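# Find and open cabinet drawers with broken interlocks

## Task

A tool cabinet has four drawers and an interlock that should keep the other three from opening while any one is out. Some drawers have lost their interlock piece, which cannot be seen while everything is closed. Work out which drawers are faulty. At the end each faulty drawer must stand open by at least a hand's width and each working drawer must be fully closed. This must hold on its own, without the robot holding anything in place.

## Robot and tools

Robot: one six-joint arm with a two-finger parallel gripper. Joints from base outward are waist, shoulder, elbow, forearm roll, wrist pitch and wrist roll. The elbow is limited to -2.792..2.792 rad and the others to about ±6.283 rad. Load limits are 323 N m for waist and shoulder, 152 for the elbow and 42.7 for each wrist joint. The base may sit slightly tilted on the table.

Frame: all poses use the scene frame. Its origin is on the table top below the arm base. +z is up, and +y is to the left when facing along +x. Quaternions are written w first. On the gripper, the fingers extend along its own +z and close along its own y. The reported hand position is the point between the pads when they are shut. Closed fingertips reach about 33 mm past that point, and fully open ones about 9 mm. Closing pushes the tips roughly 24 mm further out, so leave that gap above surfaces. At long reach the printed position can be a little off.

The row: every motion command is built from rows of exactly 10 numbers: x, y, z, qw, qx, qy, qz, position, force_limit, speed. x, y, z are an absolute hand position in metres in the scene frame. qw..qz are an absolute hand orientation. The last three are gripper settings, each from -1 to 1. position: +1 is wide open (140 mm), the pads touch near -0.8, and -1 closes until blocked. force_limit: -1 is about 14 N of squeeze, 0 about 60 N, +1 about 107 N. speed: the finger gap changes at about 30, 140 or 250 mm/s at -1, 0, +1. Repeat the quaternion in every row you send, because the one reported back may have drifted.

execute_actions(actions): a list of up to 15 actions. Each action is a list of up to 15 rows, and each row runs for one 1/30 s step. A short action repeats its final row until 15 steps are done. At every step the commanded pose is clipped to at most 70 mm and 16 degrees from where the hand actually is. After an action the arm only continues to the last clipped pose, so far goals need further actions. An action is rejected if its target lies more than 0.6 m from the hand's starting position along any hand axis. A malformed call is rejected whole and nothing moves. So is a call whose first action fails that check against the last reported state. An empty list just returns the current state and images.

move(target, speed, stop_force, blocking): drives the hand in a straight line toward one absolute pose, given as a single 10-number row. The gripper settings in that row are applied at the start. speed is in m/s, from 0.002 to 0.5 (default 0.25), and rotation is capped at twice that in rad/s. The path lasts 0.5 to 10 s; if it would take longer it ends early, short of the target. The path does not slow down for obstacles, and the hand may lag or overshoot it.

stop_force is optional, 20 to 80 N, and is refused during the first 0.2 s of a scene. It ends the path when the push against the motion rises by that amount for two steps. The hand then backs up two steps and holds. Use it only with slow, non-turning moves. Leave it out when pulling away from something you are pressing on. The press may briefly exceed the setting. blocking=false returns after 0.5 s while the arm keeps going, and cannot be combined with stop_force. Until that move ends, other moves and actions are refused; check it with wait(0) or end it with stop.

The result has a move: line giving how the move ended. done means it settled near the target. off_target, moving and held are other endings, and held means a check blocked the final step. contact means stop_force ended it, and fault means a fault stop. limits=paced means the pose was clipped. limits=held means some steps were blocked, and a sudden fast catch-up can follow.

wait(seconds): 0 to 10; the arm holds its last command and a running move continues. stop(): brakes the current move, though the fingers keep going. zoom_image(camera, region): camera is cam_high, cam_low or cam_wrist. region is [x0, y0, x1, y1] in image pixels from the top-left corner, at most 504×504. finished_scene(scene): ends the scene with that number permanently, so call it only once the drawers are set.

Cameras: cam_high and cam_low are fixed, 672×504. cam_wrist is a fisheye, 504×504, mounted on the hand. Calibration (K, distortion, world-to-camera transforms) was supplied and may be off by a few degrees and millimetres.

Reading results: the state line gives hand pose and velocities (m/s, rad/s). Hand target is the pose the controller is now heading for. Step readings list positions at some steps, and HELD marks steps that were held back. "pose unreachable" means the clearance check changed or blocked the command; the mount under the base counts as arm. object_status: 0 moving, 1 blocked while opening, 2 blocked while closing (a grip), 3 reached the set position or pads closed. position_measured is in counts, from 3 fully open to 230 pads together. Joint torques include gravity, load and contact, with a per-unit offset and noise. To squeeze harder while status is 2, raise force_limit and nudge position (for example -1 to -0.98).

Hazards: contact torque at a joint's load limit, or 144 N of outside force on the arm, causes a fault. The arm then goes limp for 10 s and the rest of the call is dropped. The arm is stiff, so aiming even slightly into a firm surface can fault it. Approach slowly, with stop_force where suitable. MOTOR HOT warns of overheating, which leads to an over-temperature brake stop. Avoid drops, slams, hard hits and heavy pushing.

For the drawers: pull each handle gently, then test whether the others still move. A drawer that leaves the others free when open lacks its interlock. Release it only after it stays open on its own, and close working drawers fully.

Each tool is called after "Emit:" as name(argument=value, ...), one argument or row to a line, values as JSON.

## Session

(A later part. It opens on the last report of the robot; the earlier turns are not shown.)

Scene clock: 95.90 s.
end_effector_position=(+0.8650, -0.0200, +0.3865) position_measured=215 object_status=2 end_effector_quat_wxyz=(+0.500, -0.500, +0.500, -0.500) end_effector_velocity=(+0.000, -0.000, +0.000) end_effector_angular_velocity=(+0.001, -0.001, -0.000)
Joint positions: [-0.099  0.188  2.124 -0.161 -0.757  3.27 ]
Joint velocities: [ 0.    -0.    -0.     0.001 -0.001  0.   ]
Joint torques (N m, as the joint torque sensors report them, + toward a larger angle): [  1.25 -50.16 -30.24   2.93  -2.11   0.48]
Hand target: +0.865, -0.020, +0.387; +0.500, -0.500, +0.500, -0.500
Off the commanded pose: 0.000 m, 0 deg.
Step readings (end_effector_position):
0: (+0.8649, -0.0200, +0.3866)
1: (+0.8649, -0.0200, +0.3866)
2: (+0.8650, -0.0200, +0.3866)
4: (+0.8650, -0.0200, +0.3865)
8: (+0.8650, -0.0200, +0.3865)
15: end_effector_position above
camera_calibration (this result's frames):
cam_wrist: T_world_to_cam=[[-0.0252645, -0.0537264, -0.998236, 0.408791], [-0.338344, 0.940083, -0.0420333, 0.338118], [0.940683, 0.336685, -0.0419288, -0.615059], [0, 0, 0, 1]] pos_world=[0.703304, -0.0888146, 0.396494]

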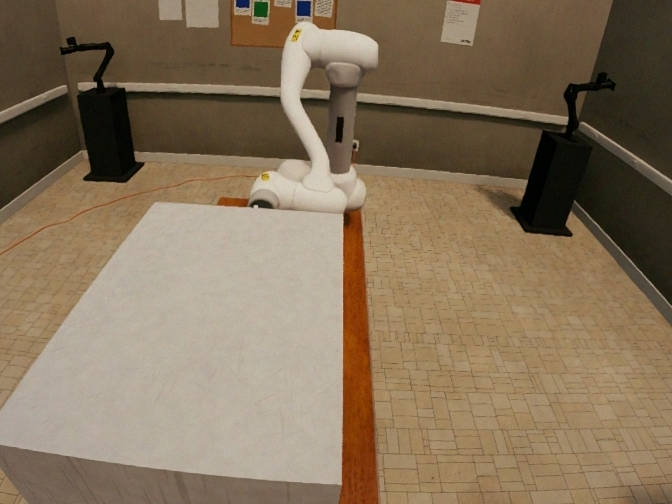

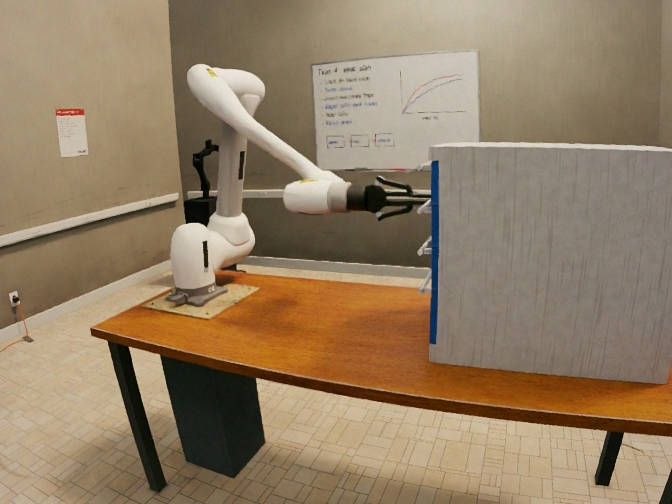

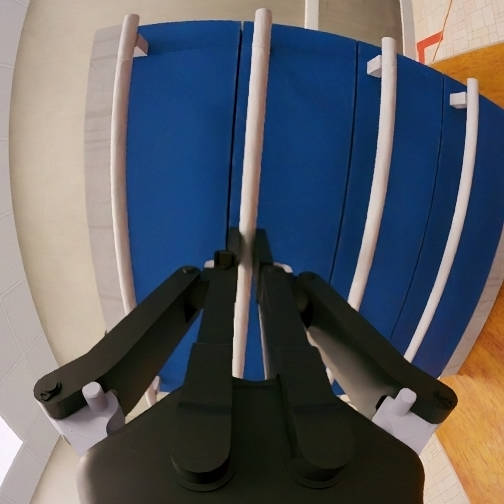

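Emit:
move(
  target=[0.74,-0.02,0.3865,0.5,-0.5,0.5,-0.5,-1,-0.5,0],
  speed=0.07,
  stop_force=50,
)

Emit:
zoom_image(
  camera="cam_low",
  region=[370, 180, 460, 260],
)

Scene clock: 100.27 s.
end_effector_position=(+0.7401, -0.0199, +0.3863) position_measured=215 object_status=2 end_effector_quat_wxyz=(+0.500, -0.500, +0.500, -0.500) end_effector_velocity=(-0.001, +0.000, -0.001) end_effector_angular_velocity=(-0.001, +0.001, +0.001)
Joint positions: [-0.133  0.003  2.338 -0.203 -0.791  3.297]
Joint velocities: [-0.    -0.001  0.002 -0.002 -0.001  0.   ]
Joint torques (N m, as the joint torque sensors report them, + toward a larger angle): [  0.16 -40.23 -30.34   3.01  -4.55   0.42]
Hand target: +0.740, -0.020, +0.386; +0.500, -0.500, +0.500, -0.500
Off the commanded pose: 0.000 m, 0 deg.
move: done
camera_calibration (this result's frames):
cam_wrist: T_world_to_cam=[[-0.0253635, -0.053782, -0.998231, 0.405452], [-0.338375, 0.940071, -0.042051, 0.295817], [0.94067, 0.33671, -0.042042, -0.497527], [0, 0, 0, 1]] pos_world=[0.578389, -0.088761, 0.396257]

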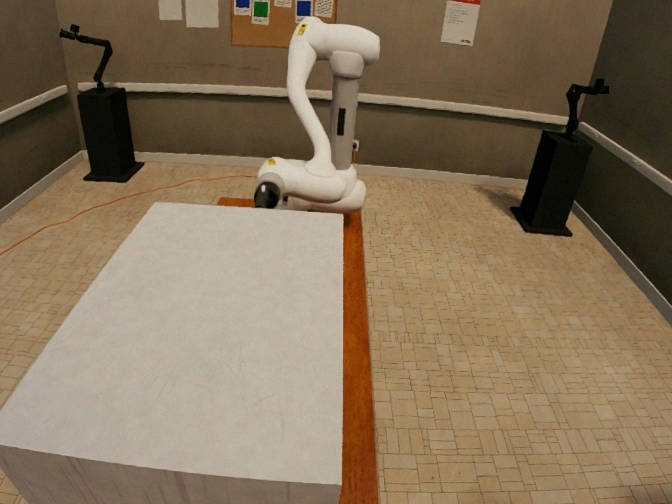

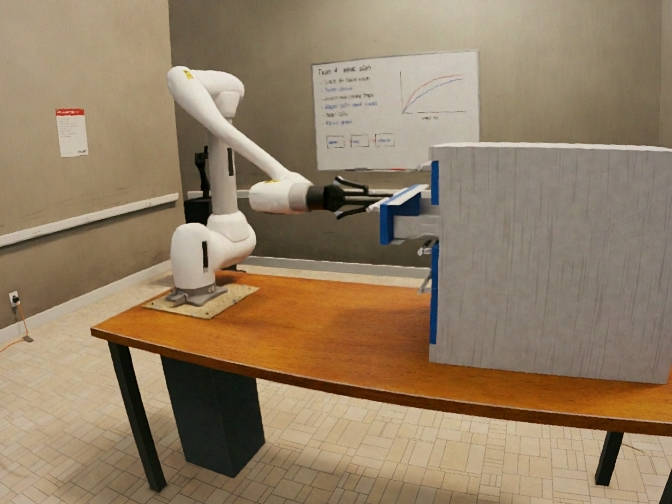

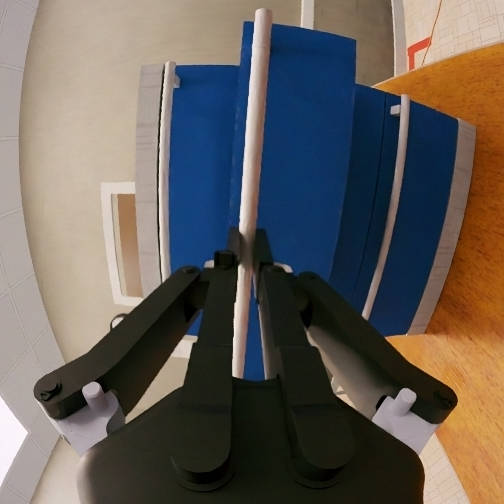

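Region (370, 180, 460, 260) of cam_low's 672x504 image, scaled by 5.600, with more detail than that image has.

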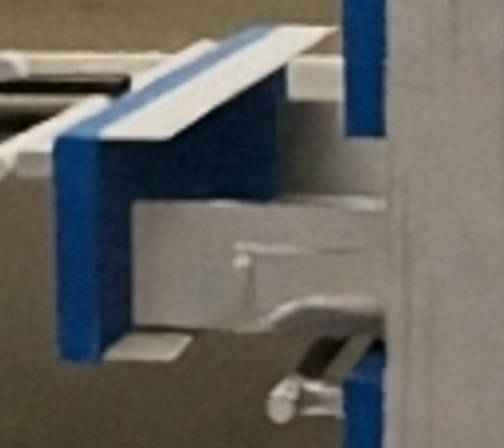

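Emit:
move(
  target=[0.859,-0.02,0.3865,0.5,-0.5,0.5,-0.5,-1,-0.5,0],
  speed=0.07,
  stop_force=50,
)

Emit:
move(
  target=[0.869,-0.02,0.3865,0.5,-0.5,0.5,-0.5,-1,-0.5,0],
  speed=0.006,
  stop_force=30,
)

Emit:
execute_actions(
  actions=[
    [[0.864,-0.02,0.3865,0.5,-0.5,0.5,-0.5,-0.3,-0.5,0.5]],
  ],
)

Emit:
move(
  target=[0.80,-0.02,0.3865,0.5,-0.5,0.5,-0.5,-0.3,-0.5,0],
  speed=0.15,
)

Emit:
move(
  target=[0.80,-0.02,0.4865,0.5,-0.5,0.5,-0.5,-0.3,-0.5,0],
  speed=0.2,
)

Emit:
move(
  target=[0.865,-0.02,0.4865,0.5,-0.5,0.5,-0.5,-0.3,-0.5,0],
  speed=0.1,
)

Emit:
execute_actions(
  actions=[
    [[0.865,-0.02,0.4865,0.5,-0.5,0.5,-0.5,-1,-0.5,0]],
  ],
)

Scene clock: 114.87 s.
end_effector_position=(+0.8589, -0.0200, +0.3867) position_measured=215 object_status=2 end_effector_quat_wxyz=(+0.500, -0.500, +0.500, -0.500) end_effector_velocity=(+0.001, +0.000, -0.001) end_effector_angular_velocity=(-0.001, +0.001, +0.000)
Joint positions: [-0.101  0.179  2.135 -0.162 -0.759  3.271]
Joint velocities: [ 0.     0.002 -0.001 -0.     0.    -0.   ]
Joint torques (N m, as the joint torque sensors report them, + toward a larger angle): [ -2.04 -51.57 -33.71   3.81  -3.45   0.48]
Hand target: +0.859, -0.020, +0.387; +0.500, -0.500, +0.500, -0.500
Off the commanded pose: 0.000 m, 0 deg.
move: done
camera_calibration (this result's frames):
cam_wrist: T_world_to_cam=[[-0.0253293, -0.0536912, -0.998236, 0.40882], [-0.338351, 0.940083, -0.041978, 0.336081], [0.940679, 0.336691, -0.0419781, -0.609288], [0, 0, 0, 1]] pos_world=[0.697213, -0.0888524, 0.396631]

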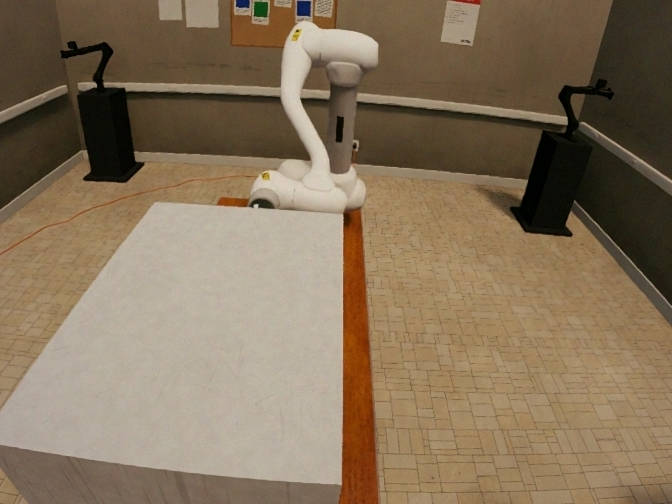

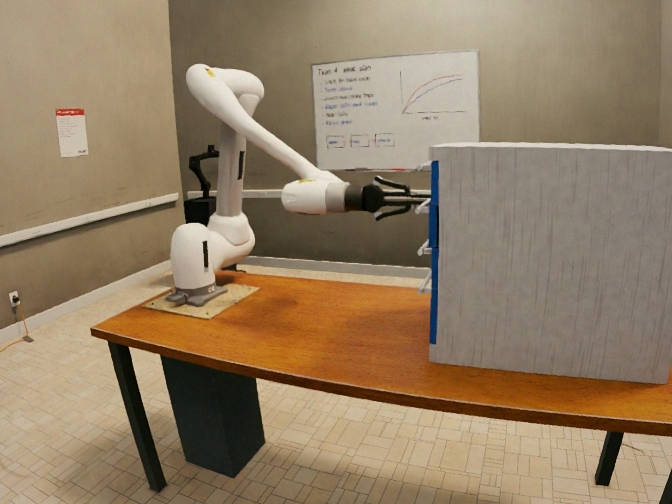

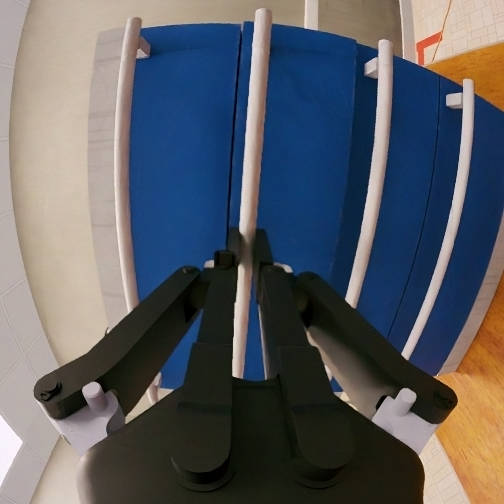

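Scene clock: 116.37 s.
end_effector_position=(+0.8658, -0.0200, +0.3865) position_measured=215 object_status=2 end_effector_quat_wxyz=(+0.500, -0.500, +0.500, -0.500) end_effector_velocity=(-0.002, +0.000, +0.000) end_effector_angular_velocity=(+0.001, -0.002, -0.000)
Joint positions: [-0.099  0.189  2.122 -0.161 -0.756  3.27 ]
Joint velocities: [-0.    -0.002  0.004  0.001 -0.004  0.   ]
Joint torques (N m, as the joint torque sensors report them, + toward a larger angle): [  0.27 -34.59 -43.77   2.76   0.12   0.33]
Hand target: +0.866, -0.020, +0.387; +0.500, -0.500, +0.500, -0.500
Off the commanded pose: 0.003 m, 0 deg.
move: contact
camera_calibration (this result's frames):
cam_wrist: T_world_to_cam=[[-0.0254018, -0.053685, -0.998235, 0.408915], [-0.338341, 0.940088, -0.0419482, 0.33832], [0.940681, 0.336678, -0.0420438, -0.615743], [0, 0, 0, 1]] pos_world=[0.704072, -0.0887909, 0.396497]

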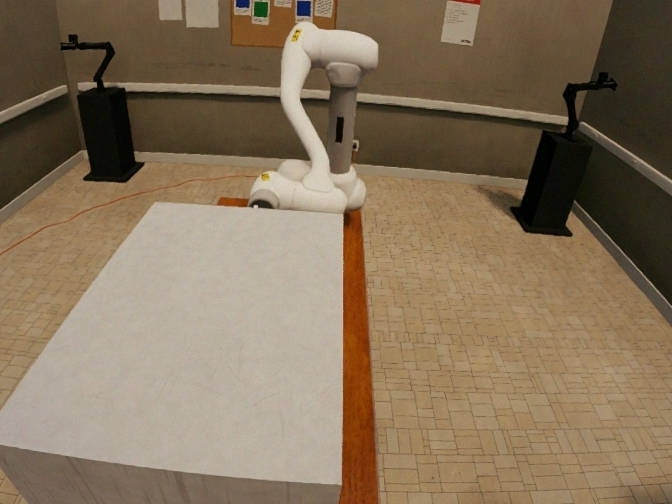

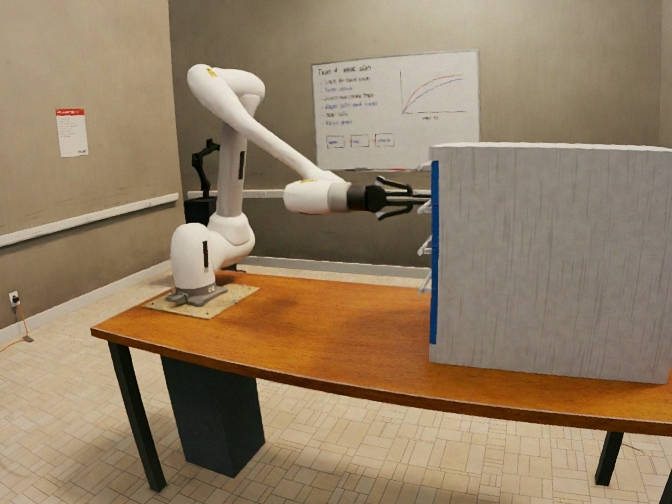

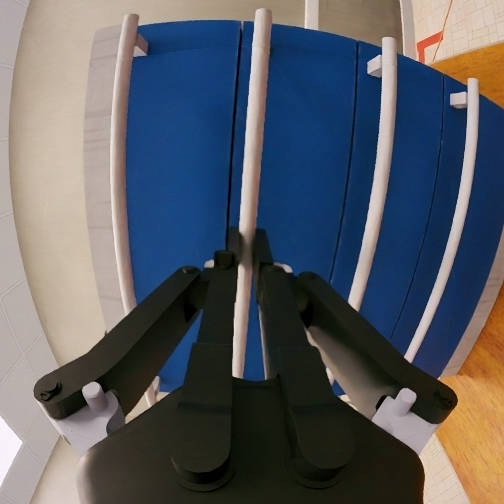

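Scene clock: 116.87 s.
end_effector_position=(+0.8640, -0.0200, +0.3865) position_measured=167 object_status=3 end_effector_quat_wxyz=(+0.500, -0.500, +0.500, -0.500) end_effector_velocity=(-0.000, -0.000, -0.001) end_effector_angular_velocity=(+0.001, +0.002, -0.000)
Joint positions: [-0.099  0.186  2.126 -0.161 -0.757  3.27 ]
Joint velocities: [-0.     0.001  0.001  0.     0.     0.   ]
Joint torques (N m, as the joint torque sensors report them, + toward a larger angle): [ -1.44 -51.71 -31.25   3.07  -3.14   0.33]
Hand target: +0.864, -0.020, +0.386; +0.500, -0.500, +0.500, -0.500
Off the commanded pose: 0.000 m, 0 deg.
Step readings (end_effector_position):
0: (+0.8658, -0.0200, +0.3865)
1: (+0.8657, -0.0200, +0.3865)
2: (+0.8654, -0.0199, +0.3865)
4: (+0.8647, -0.0198, +0.3863)
8: (+0.8641, -0.0198, +0.3864)
15: end_effector_position above
camera_calibration (this result's frames):
cam_wrist: T_world_to_cam=[[-0.0253629, -0.0537239, -0.998234, 0.408772], [-0.338377, 0.940073, -0.0419963, 0.337769], [0.940669, 0.336714, -0.0420219, -0.614089], [0, 0, 0, 1]] pos_world=[0.702315, -0.0887946, 0.39643]

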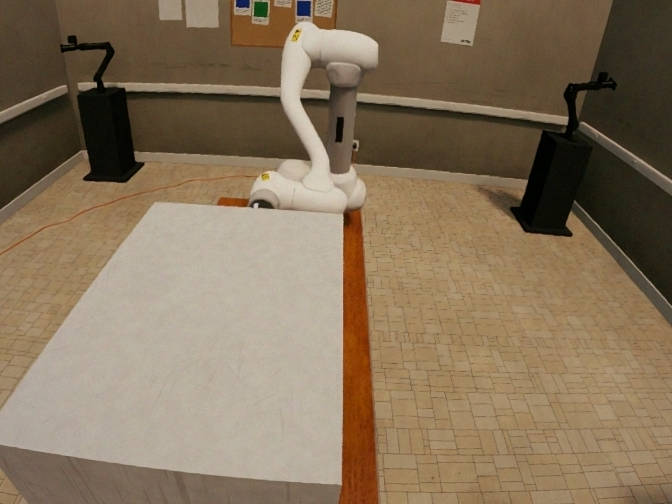

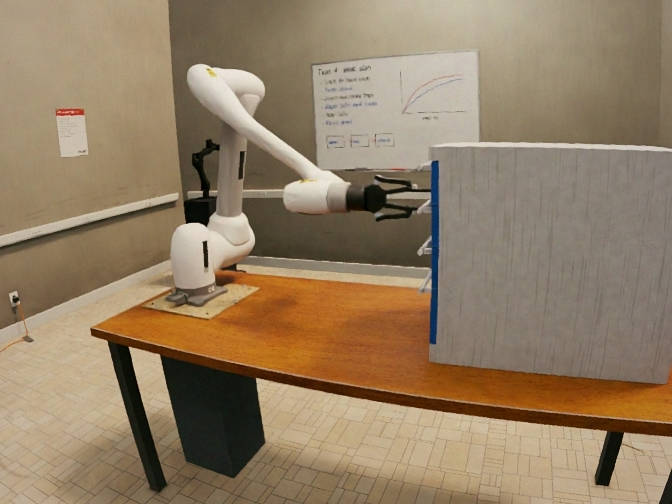

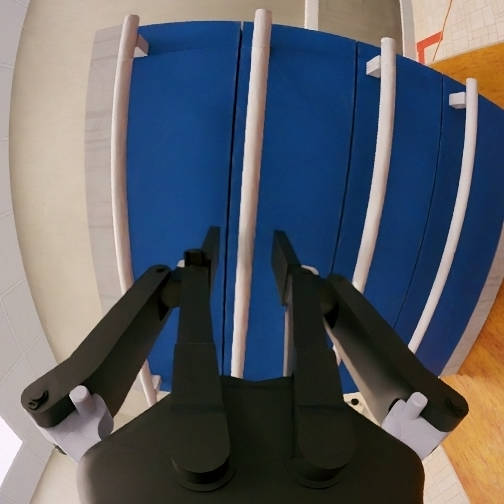

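Scene clock: 117.73 s.
end_effector_position=(+0.8001, -0.0200, +0.3864) position_measured=167 object_status=3 end_effector_quat_wxyz=(+0.500, -0.500, +0.500, -0.500) end_effector_velocity=(-0.001, -0.000, +0.000) end_effector_angular_velocity=(+0.000, +0.000, -0.000)
Joint positions: [-0.114  0.095  2.238 -0.179 -0.78   3.281]
Joint velocities: [-0.    -0.002  0.001 -0.     0.001  0.   ]
Joint torques (N m, as the joint torque sensors report them, + toward a larger angle): [ -0.42 -42.06 -30.22   3.05  -3.     0.25]
Hand target: +0.800, -0.020, +0.386; +0.500, -0.500, +0.500, -0.500
Off the commanded pose: 0.000 m, 0 deg.
move: done
camera_calibration (this result's frames):
cam_wrist: T_world_to_cam=[[-0.0253546, -0.0537478, -0.998233, 0.407057], [-0.338353, 0.94008, -0.0420227, 0.31613], [0.940678, 0.33669, -0.0420211, -0.553983], [0, 0, 0, 1]] pos_world=[0.638403, -0.0887891, 0.396344]

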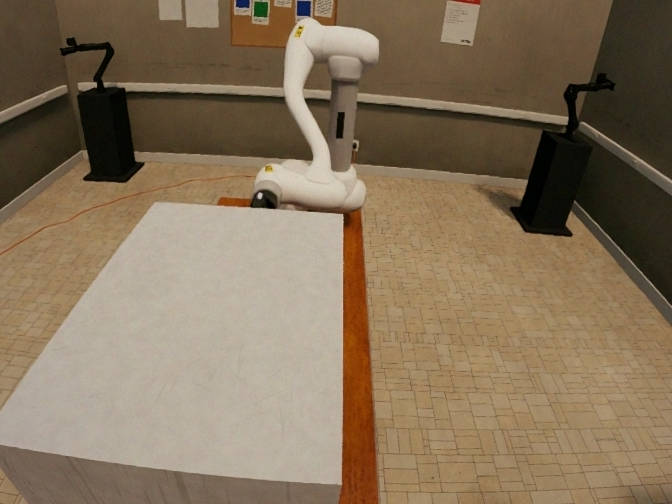

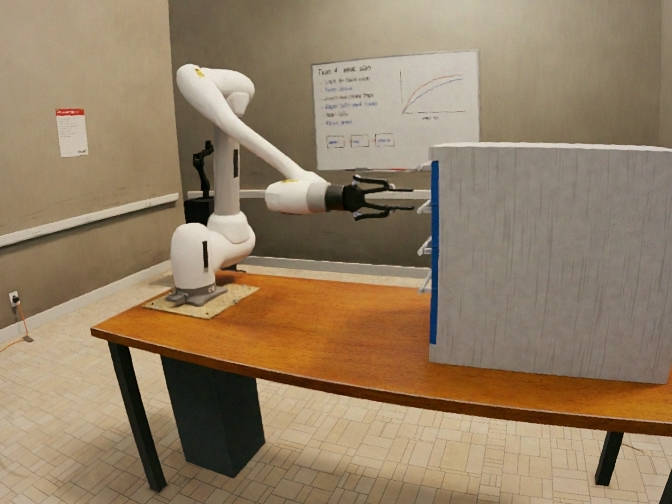

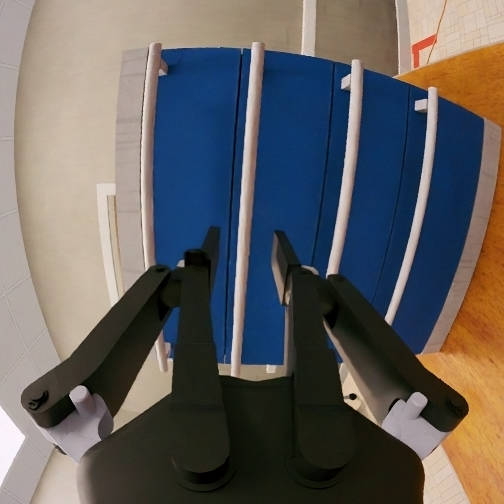

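Scene clock: 118.70 s.
end_effector_position=(+0.7998, -0.0200, +0.4864) position_measured=167 object_status=3 end_effector_quat_wxyz=(+0.500, -0.500, +0.500, -0.500) end_effector_velocity=(-0.000, -0.000, +0.001) end_effector_angular_velocity=(+0.001, +0.001, +0.001)
Joint positions: [-0.117 -0.027  2.14  -0.24  -0.565  3.357]
Joint velocities: [-0.001 -0.001 -0.001 -0.004  0.003  0.005]
Joint torques (N m, as the joint torque sensors report them, + toward a larger angle): [ -2.26 -36.27 -36.26   3.86  -3.25   0.45]
Hand target: +0.800, -0.020, +0.487; +0.500, -0.500, +0.500, -0.500
Off the commanded pose: 0.000 m, 0 deg.
move: done
camera_calibration (this result's frames):
cam_wrist: T_world_to_cam=[[-0.0253366, -0.0537737, -0.998232, 0.506849], [-0.33828, 0.940105, -0.0420565, 0.320206], [0.940704, 0.336616, -0.0420096, -0.549565], [0, 0, 0, 1]] pos_world=[0.638139, -0.0887803, 0.496332]

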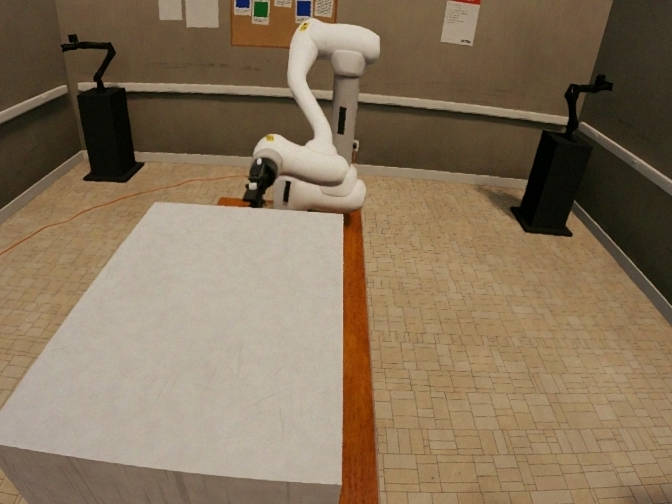

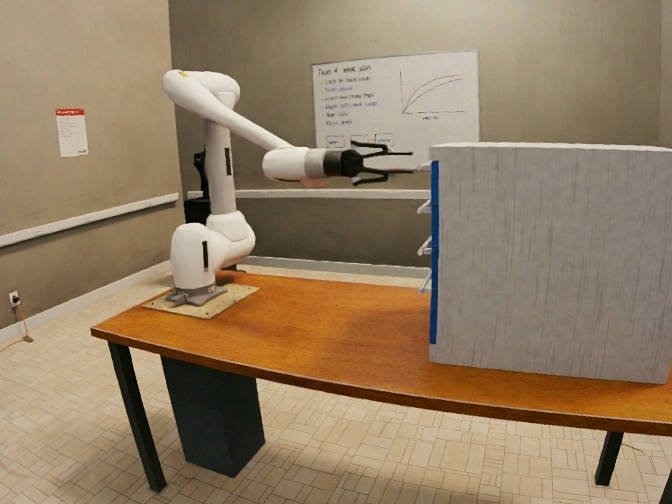

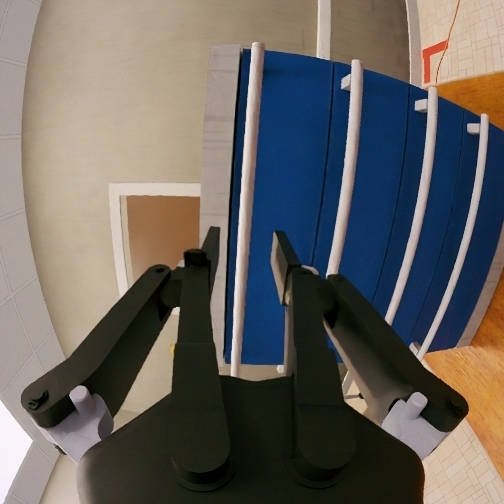

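Scene clock: 119.73 s.
end_effector_position=(+0.8649, -0.0200, +0.4866) position_measured=167 object_status=3 end_effector_quat_wxyz=(+0.500, -0.500, +0.500, -0.500) end_effector_velocity=(+0.001, +0.000, +0.000) end_effector_angular_velocity=(-0.001, -0.000, +0.001)
Joint positions: [-0.101  0.076  2.032 -0.213 -0.557  3.335]
Joint velocities: [ 0.     0.002 -0.003 -0.001  0.    -0.   ]
Joint torques (N m, as the joint torque sensors report them, + toward a larger angle): [ -1.8  -48.81 -36.42   3.88  -3.03   0.25]
Hand target: +0.865, -0.020, +0.487; +0.500, -0.500, +0.500, -0.500
Off the commanded pose: 0.000 m, 0 deg.
move: done
camera_calibration (this result's frames):
cam_wrist: T_world_to_cam=[[-0.025302, -0.0537123, -0.998236, 0.508708], [-0.338353, 0.940081, -0.042007, 0.342297], [0.940679, 0.336693, -0.0419597, -0.610723], [0, 0, 0, 1]] pos_world=[0.703183, -0.088837, 0.496564]

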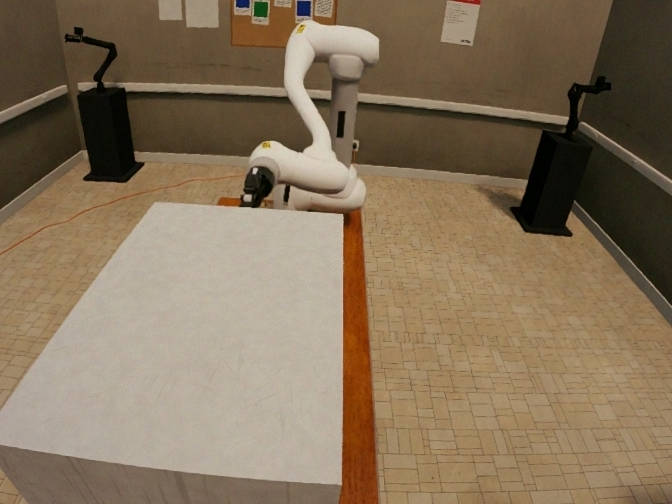

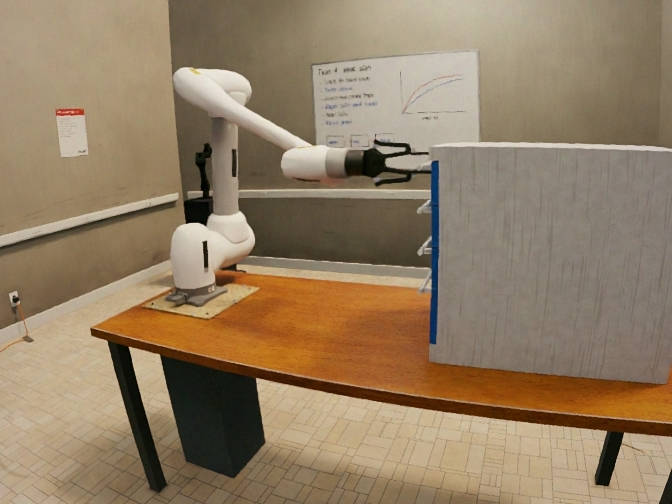

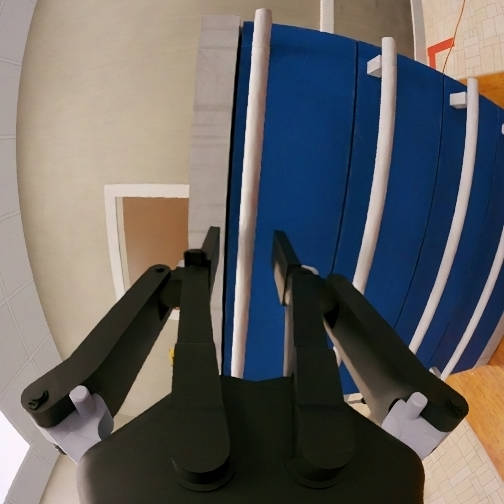

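Scene clock: 120.23 s.
end_effector_position=(+0.8650, -0.0200, +0.4866) position_measured=215 object_status=2 end_effector_quat_wxyz=(+0.500, -0.500, +0.500, -0.500) end_effector_velocity=(+0.000, +0.000, +0.000) end_effector_angular_velocity=(-0.000, -0.000, +0.000)
Joint positions: [-0.101  0.076  2.032 -0.213 -0.558  3.334]
Joint velocities: [-0.  0. -0. -0. -0. -0.]
Joint torques (N m, as the joint torque sensors report them, + toward a larger angle): [ -0.79 -44.06 -34.62   3.54  -1.84   0.55]
Hand target: +0.865, -0.020, +0.487; +0.500, -0.500, +0.500, -0.500
Off the commanded pose: 0.000 m, 0 deg.
Step readings (end_effector_position):
0: (+0.8649, -0.0200, +0.4866)
1: (+0.8649, -0.0200, +0.4866)
2: (+0.8649, -0.0200, +0.4866)
4: (+0.8650, -0.0200, +0.4865)
8: (+0.8650, -0.0200, +0.4866)
15: end_effector_position above
camera_calibration (this result's frames):
cam_wrist: T_world_to_cam=[[-0.0252227, -0.0537226, -0.998237, 0.508609], [-0.338345, 0.940082, -0.0420438, 0.342329], [0.940684, 0.336688, -0.0418882, -0.610889], [0, 0, 0, 1]] pos_world=[0.703308, -0.0888142, 0.496517]

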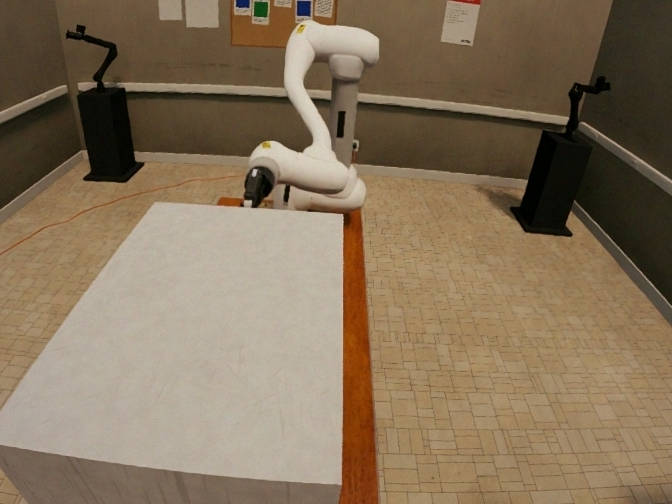

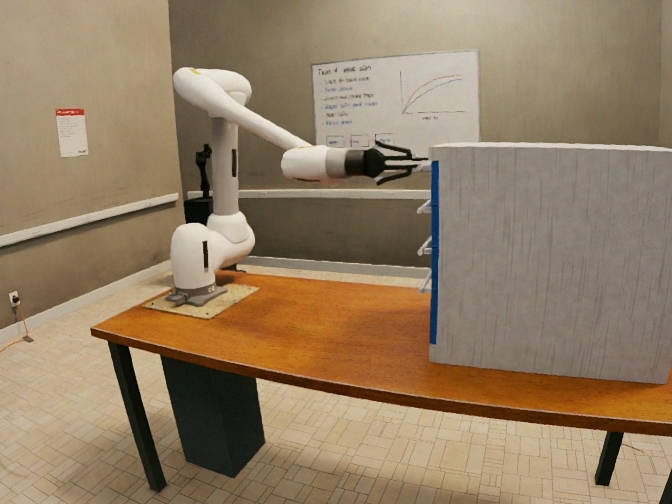

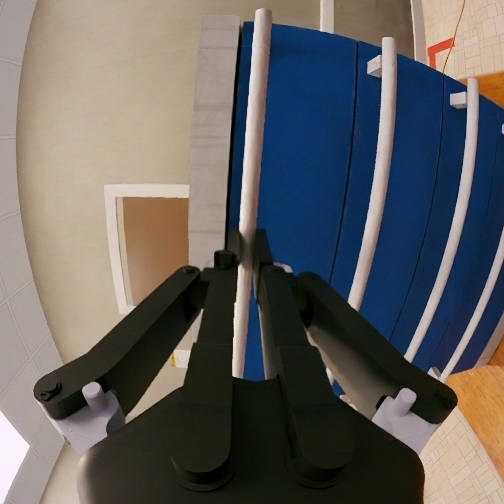

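Emit:
move(
  target=[0.74,-0.02,0.4865,0.5,-0.5,0.5,-0.5,-1,-0.5,0],
  speed=0.07,
  stop_force=50,
)

Emit:
zoom_image(
  camera="cam_low",
  region=[370, 140, 460, 220],
)

Scene clock: 125.33 s.
end_effector_position=(+0.7401, -0.0199, +0.4863) position_measured=215 object_status=2 end_effector_quat_wxyz=(+0.500, -0.500, +0.500, -0.500) end_effector_velocity=(-0.001, +0.000, +0.001) end_effector_angular_velocity=(-0.000, -0.001, +0.000)
Joint positions: [-0.136 -0.128  2.232 -0.279 -0.561  3.391]
Joint velocities: [-0.001 -0.001  0.001 -0.002 -0.001  0.001]
Joint torques (N m, as the joint torque sensors report them, + toward a larger angle): [ -1.11 -28.87 -36.21   3.44  -3.61   0.07]
Hand target: +0.740, -0.020, +0.486; +0.500, -0.500, +0.500, -0.500
Off the commanded pose: 0.000 m, 0 deg.
move: done
camera_calibration (this result's frames):
cam_wrist: T_world_to_cam=[[-0.0253635, -0.0537869, -0.99823, 0.505277], [-0.338375, 0.940071, -0.0420556, 0.300017], [0.94067, 0.336709, -0.0420436, -0.493328], [0, 0, 0, 1]] pos_world=[0.578392, -0.0887517, 0.496258]

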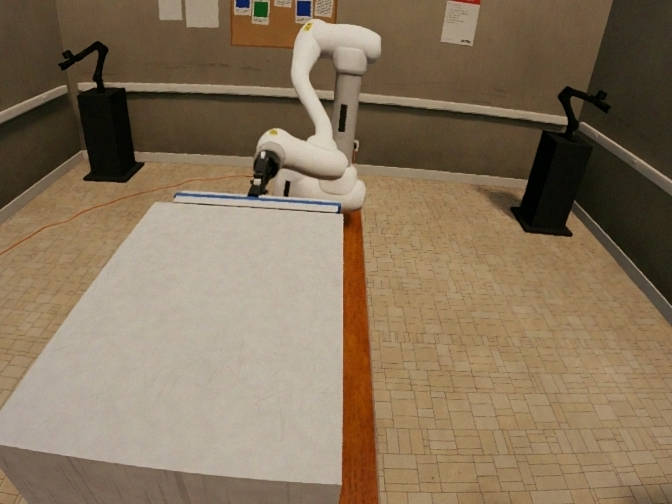

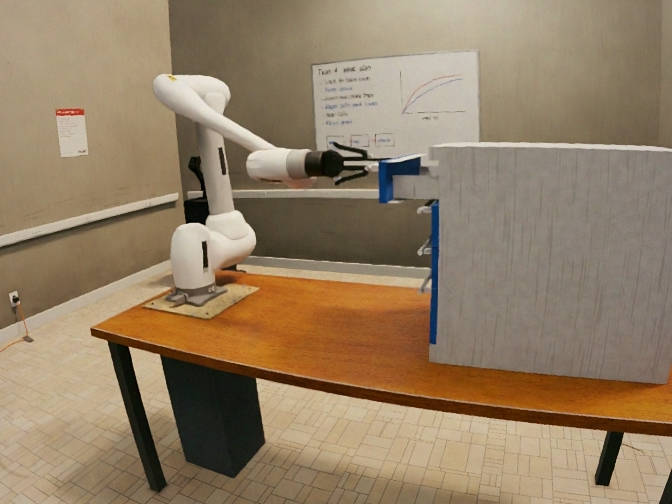

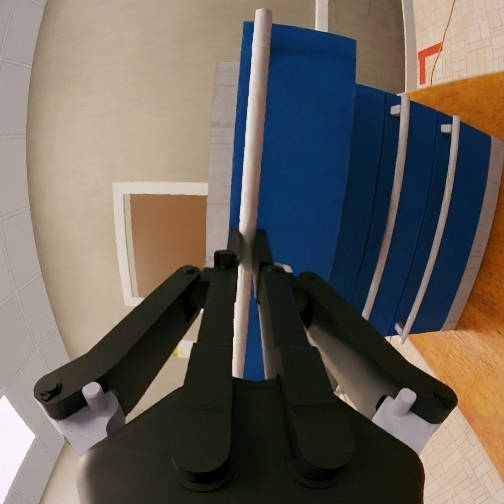

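Region (370, 140, 460, 220) of cam_low's 672x504 image, scaled by 5.600, with more detail than that image has.

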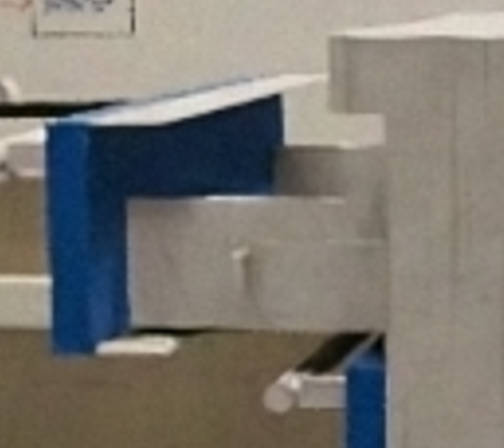

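No ramp on D1, so it is faulty. Release and back off.

Emit:
execute_actions(
  actions=[
    [[0.74,-0.02,0.4865,0.5,-0.5,0.5,-0.5,-0.3,-0.5,0.5]],
  ],
)

Emit:
move(
  target=[0.68,-0.02,0.4865,0.5,-0.5,0.5,-0.5,-0.3,-0.5,0],
  speed=0.15,
)

Scene clock: 128.27 s.
end_effector_position=(+0.7400, -0.0200, +0.4865) position_measured=167 object_status=3 end_effector_quat_wxyz=(+0.500, -0.500, +0.500, -0.500) end_effector_velocity=(-0.000, -0.000, -0.000) end_effector_angular_velocity=(-0.000, +0.001, -0.000)
Joint positions: [-0.136 -0.128  2.232 -0.279 -0.561  3.391]
Joint velocities: [ 0.    -0.     0.    -0.     0.001 -0.   ]
Joint torques (N m, as the joint torque sensors report them, + toward a larger angle): [ -0.36 -24.97 -35.46   3.52  -2.96   0.29]
Hand target: +0.740, -0.020, +0.486; +0.500, -0.500, +0.500, -0.500
Off the commanded pose: 0.000 m, 0 deg.
Step readings (end_effector_position):
0: (+0.7400, -0.0199, +0.4863)
1: (+0.7400, -0.0199, +0.4863)
2: (+0.7400, -0.0199, +0.4863)
4: (+0.7399, -0.0200, +0.4864)
8: (+0.7399, -0.0200, +0.4863)
15: end_effector_position above
camera_calibration (this result's frames):
cam_wrist: T_world_to_cam=[[-0.0253255, -0.0537333, -0.998234, 0.505456], [-0.338355, 0.94008, -0.0420188, 0.30002], [0.940678, 0.336693, -0.0419889, -0.493242], [0, 0, 0, 1]] pos_world=[0.578296, -0.0888115, 0.496459]

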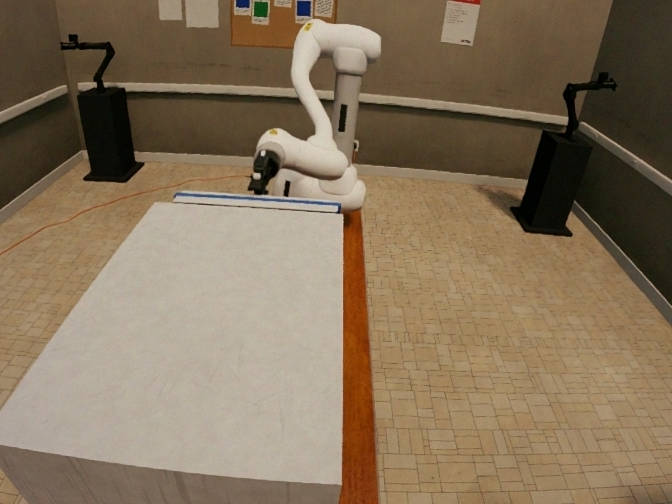

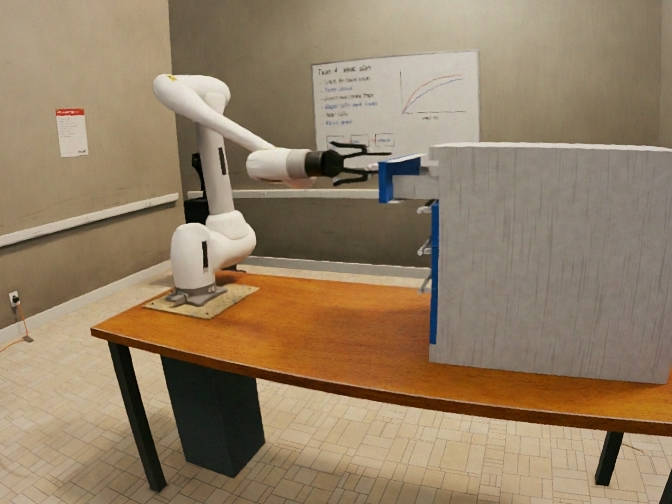

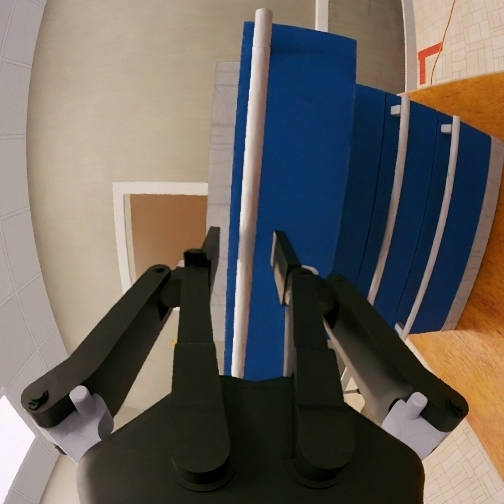

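Scene clock: 129.13 s.
end_effector_position=(+0.6801, -0.0200, +0.4864) position_measured=167 object_status=3 end_effector_quat_wxyz=(+0.500, -0.500, +0.500, -0.500) end_effector_velocity=(-0.001, -0.000, -0.000) end_effector_angular_velocity=(+0.000, +0.001, +0.001)
Joint positions: [-0.161 -0.238  2.318 -0.338 -0.544  3.445]
Joint velocities: [-0.001 -0.003  0.002 -0.004  0.001  0.004]
Joint torques (N m, as the joint torque sensors report them, + toward a larger angle): [ -0.5  -15.96 -35.93   3.54  -3.08   0.43]
Hand target: +0.680, -0.020, +0.486; +0.500, -0.500, +0.500, -0.500
Off the commanded pose: 0.000 m, 0 deg.
move: done
camera_calibration (this result's frames):
cam_wrist: T_world_to_cam=[[-0.0253611, -0.0537717, -0.998231, 0.50384], [-0.338325, 0.94009, -0.0420443, 0.279707], [0.940688, 0.33666, -0.042034, -0.436906], [0, 0, 0, 1]] pos_world=[0.518402, -0.088768, 0.496344]

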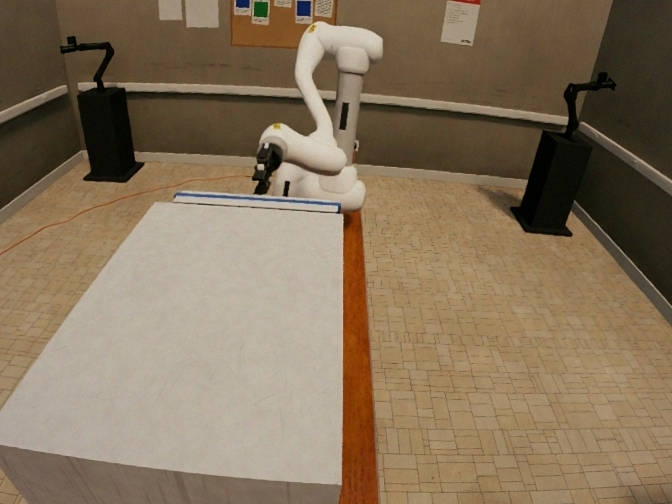

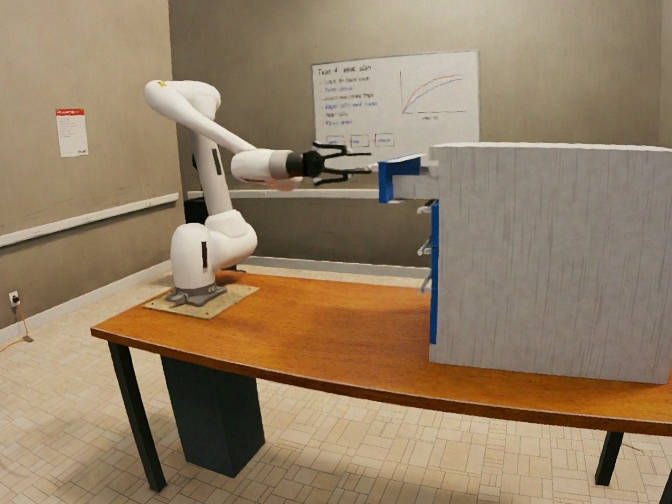

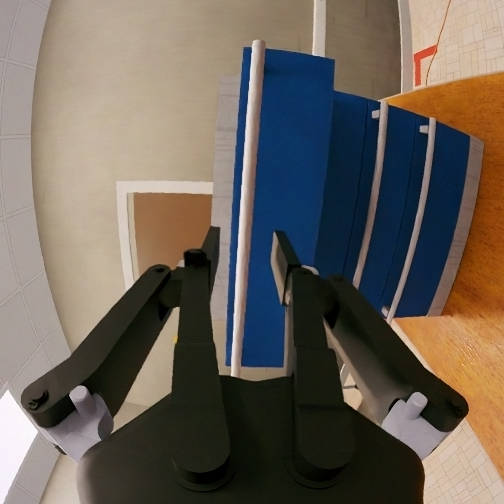

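Emit:
finished_scene(
  scene=2,
)

The scene is finished: the task was done.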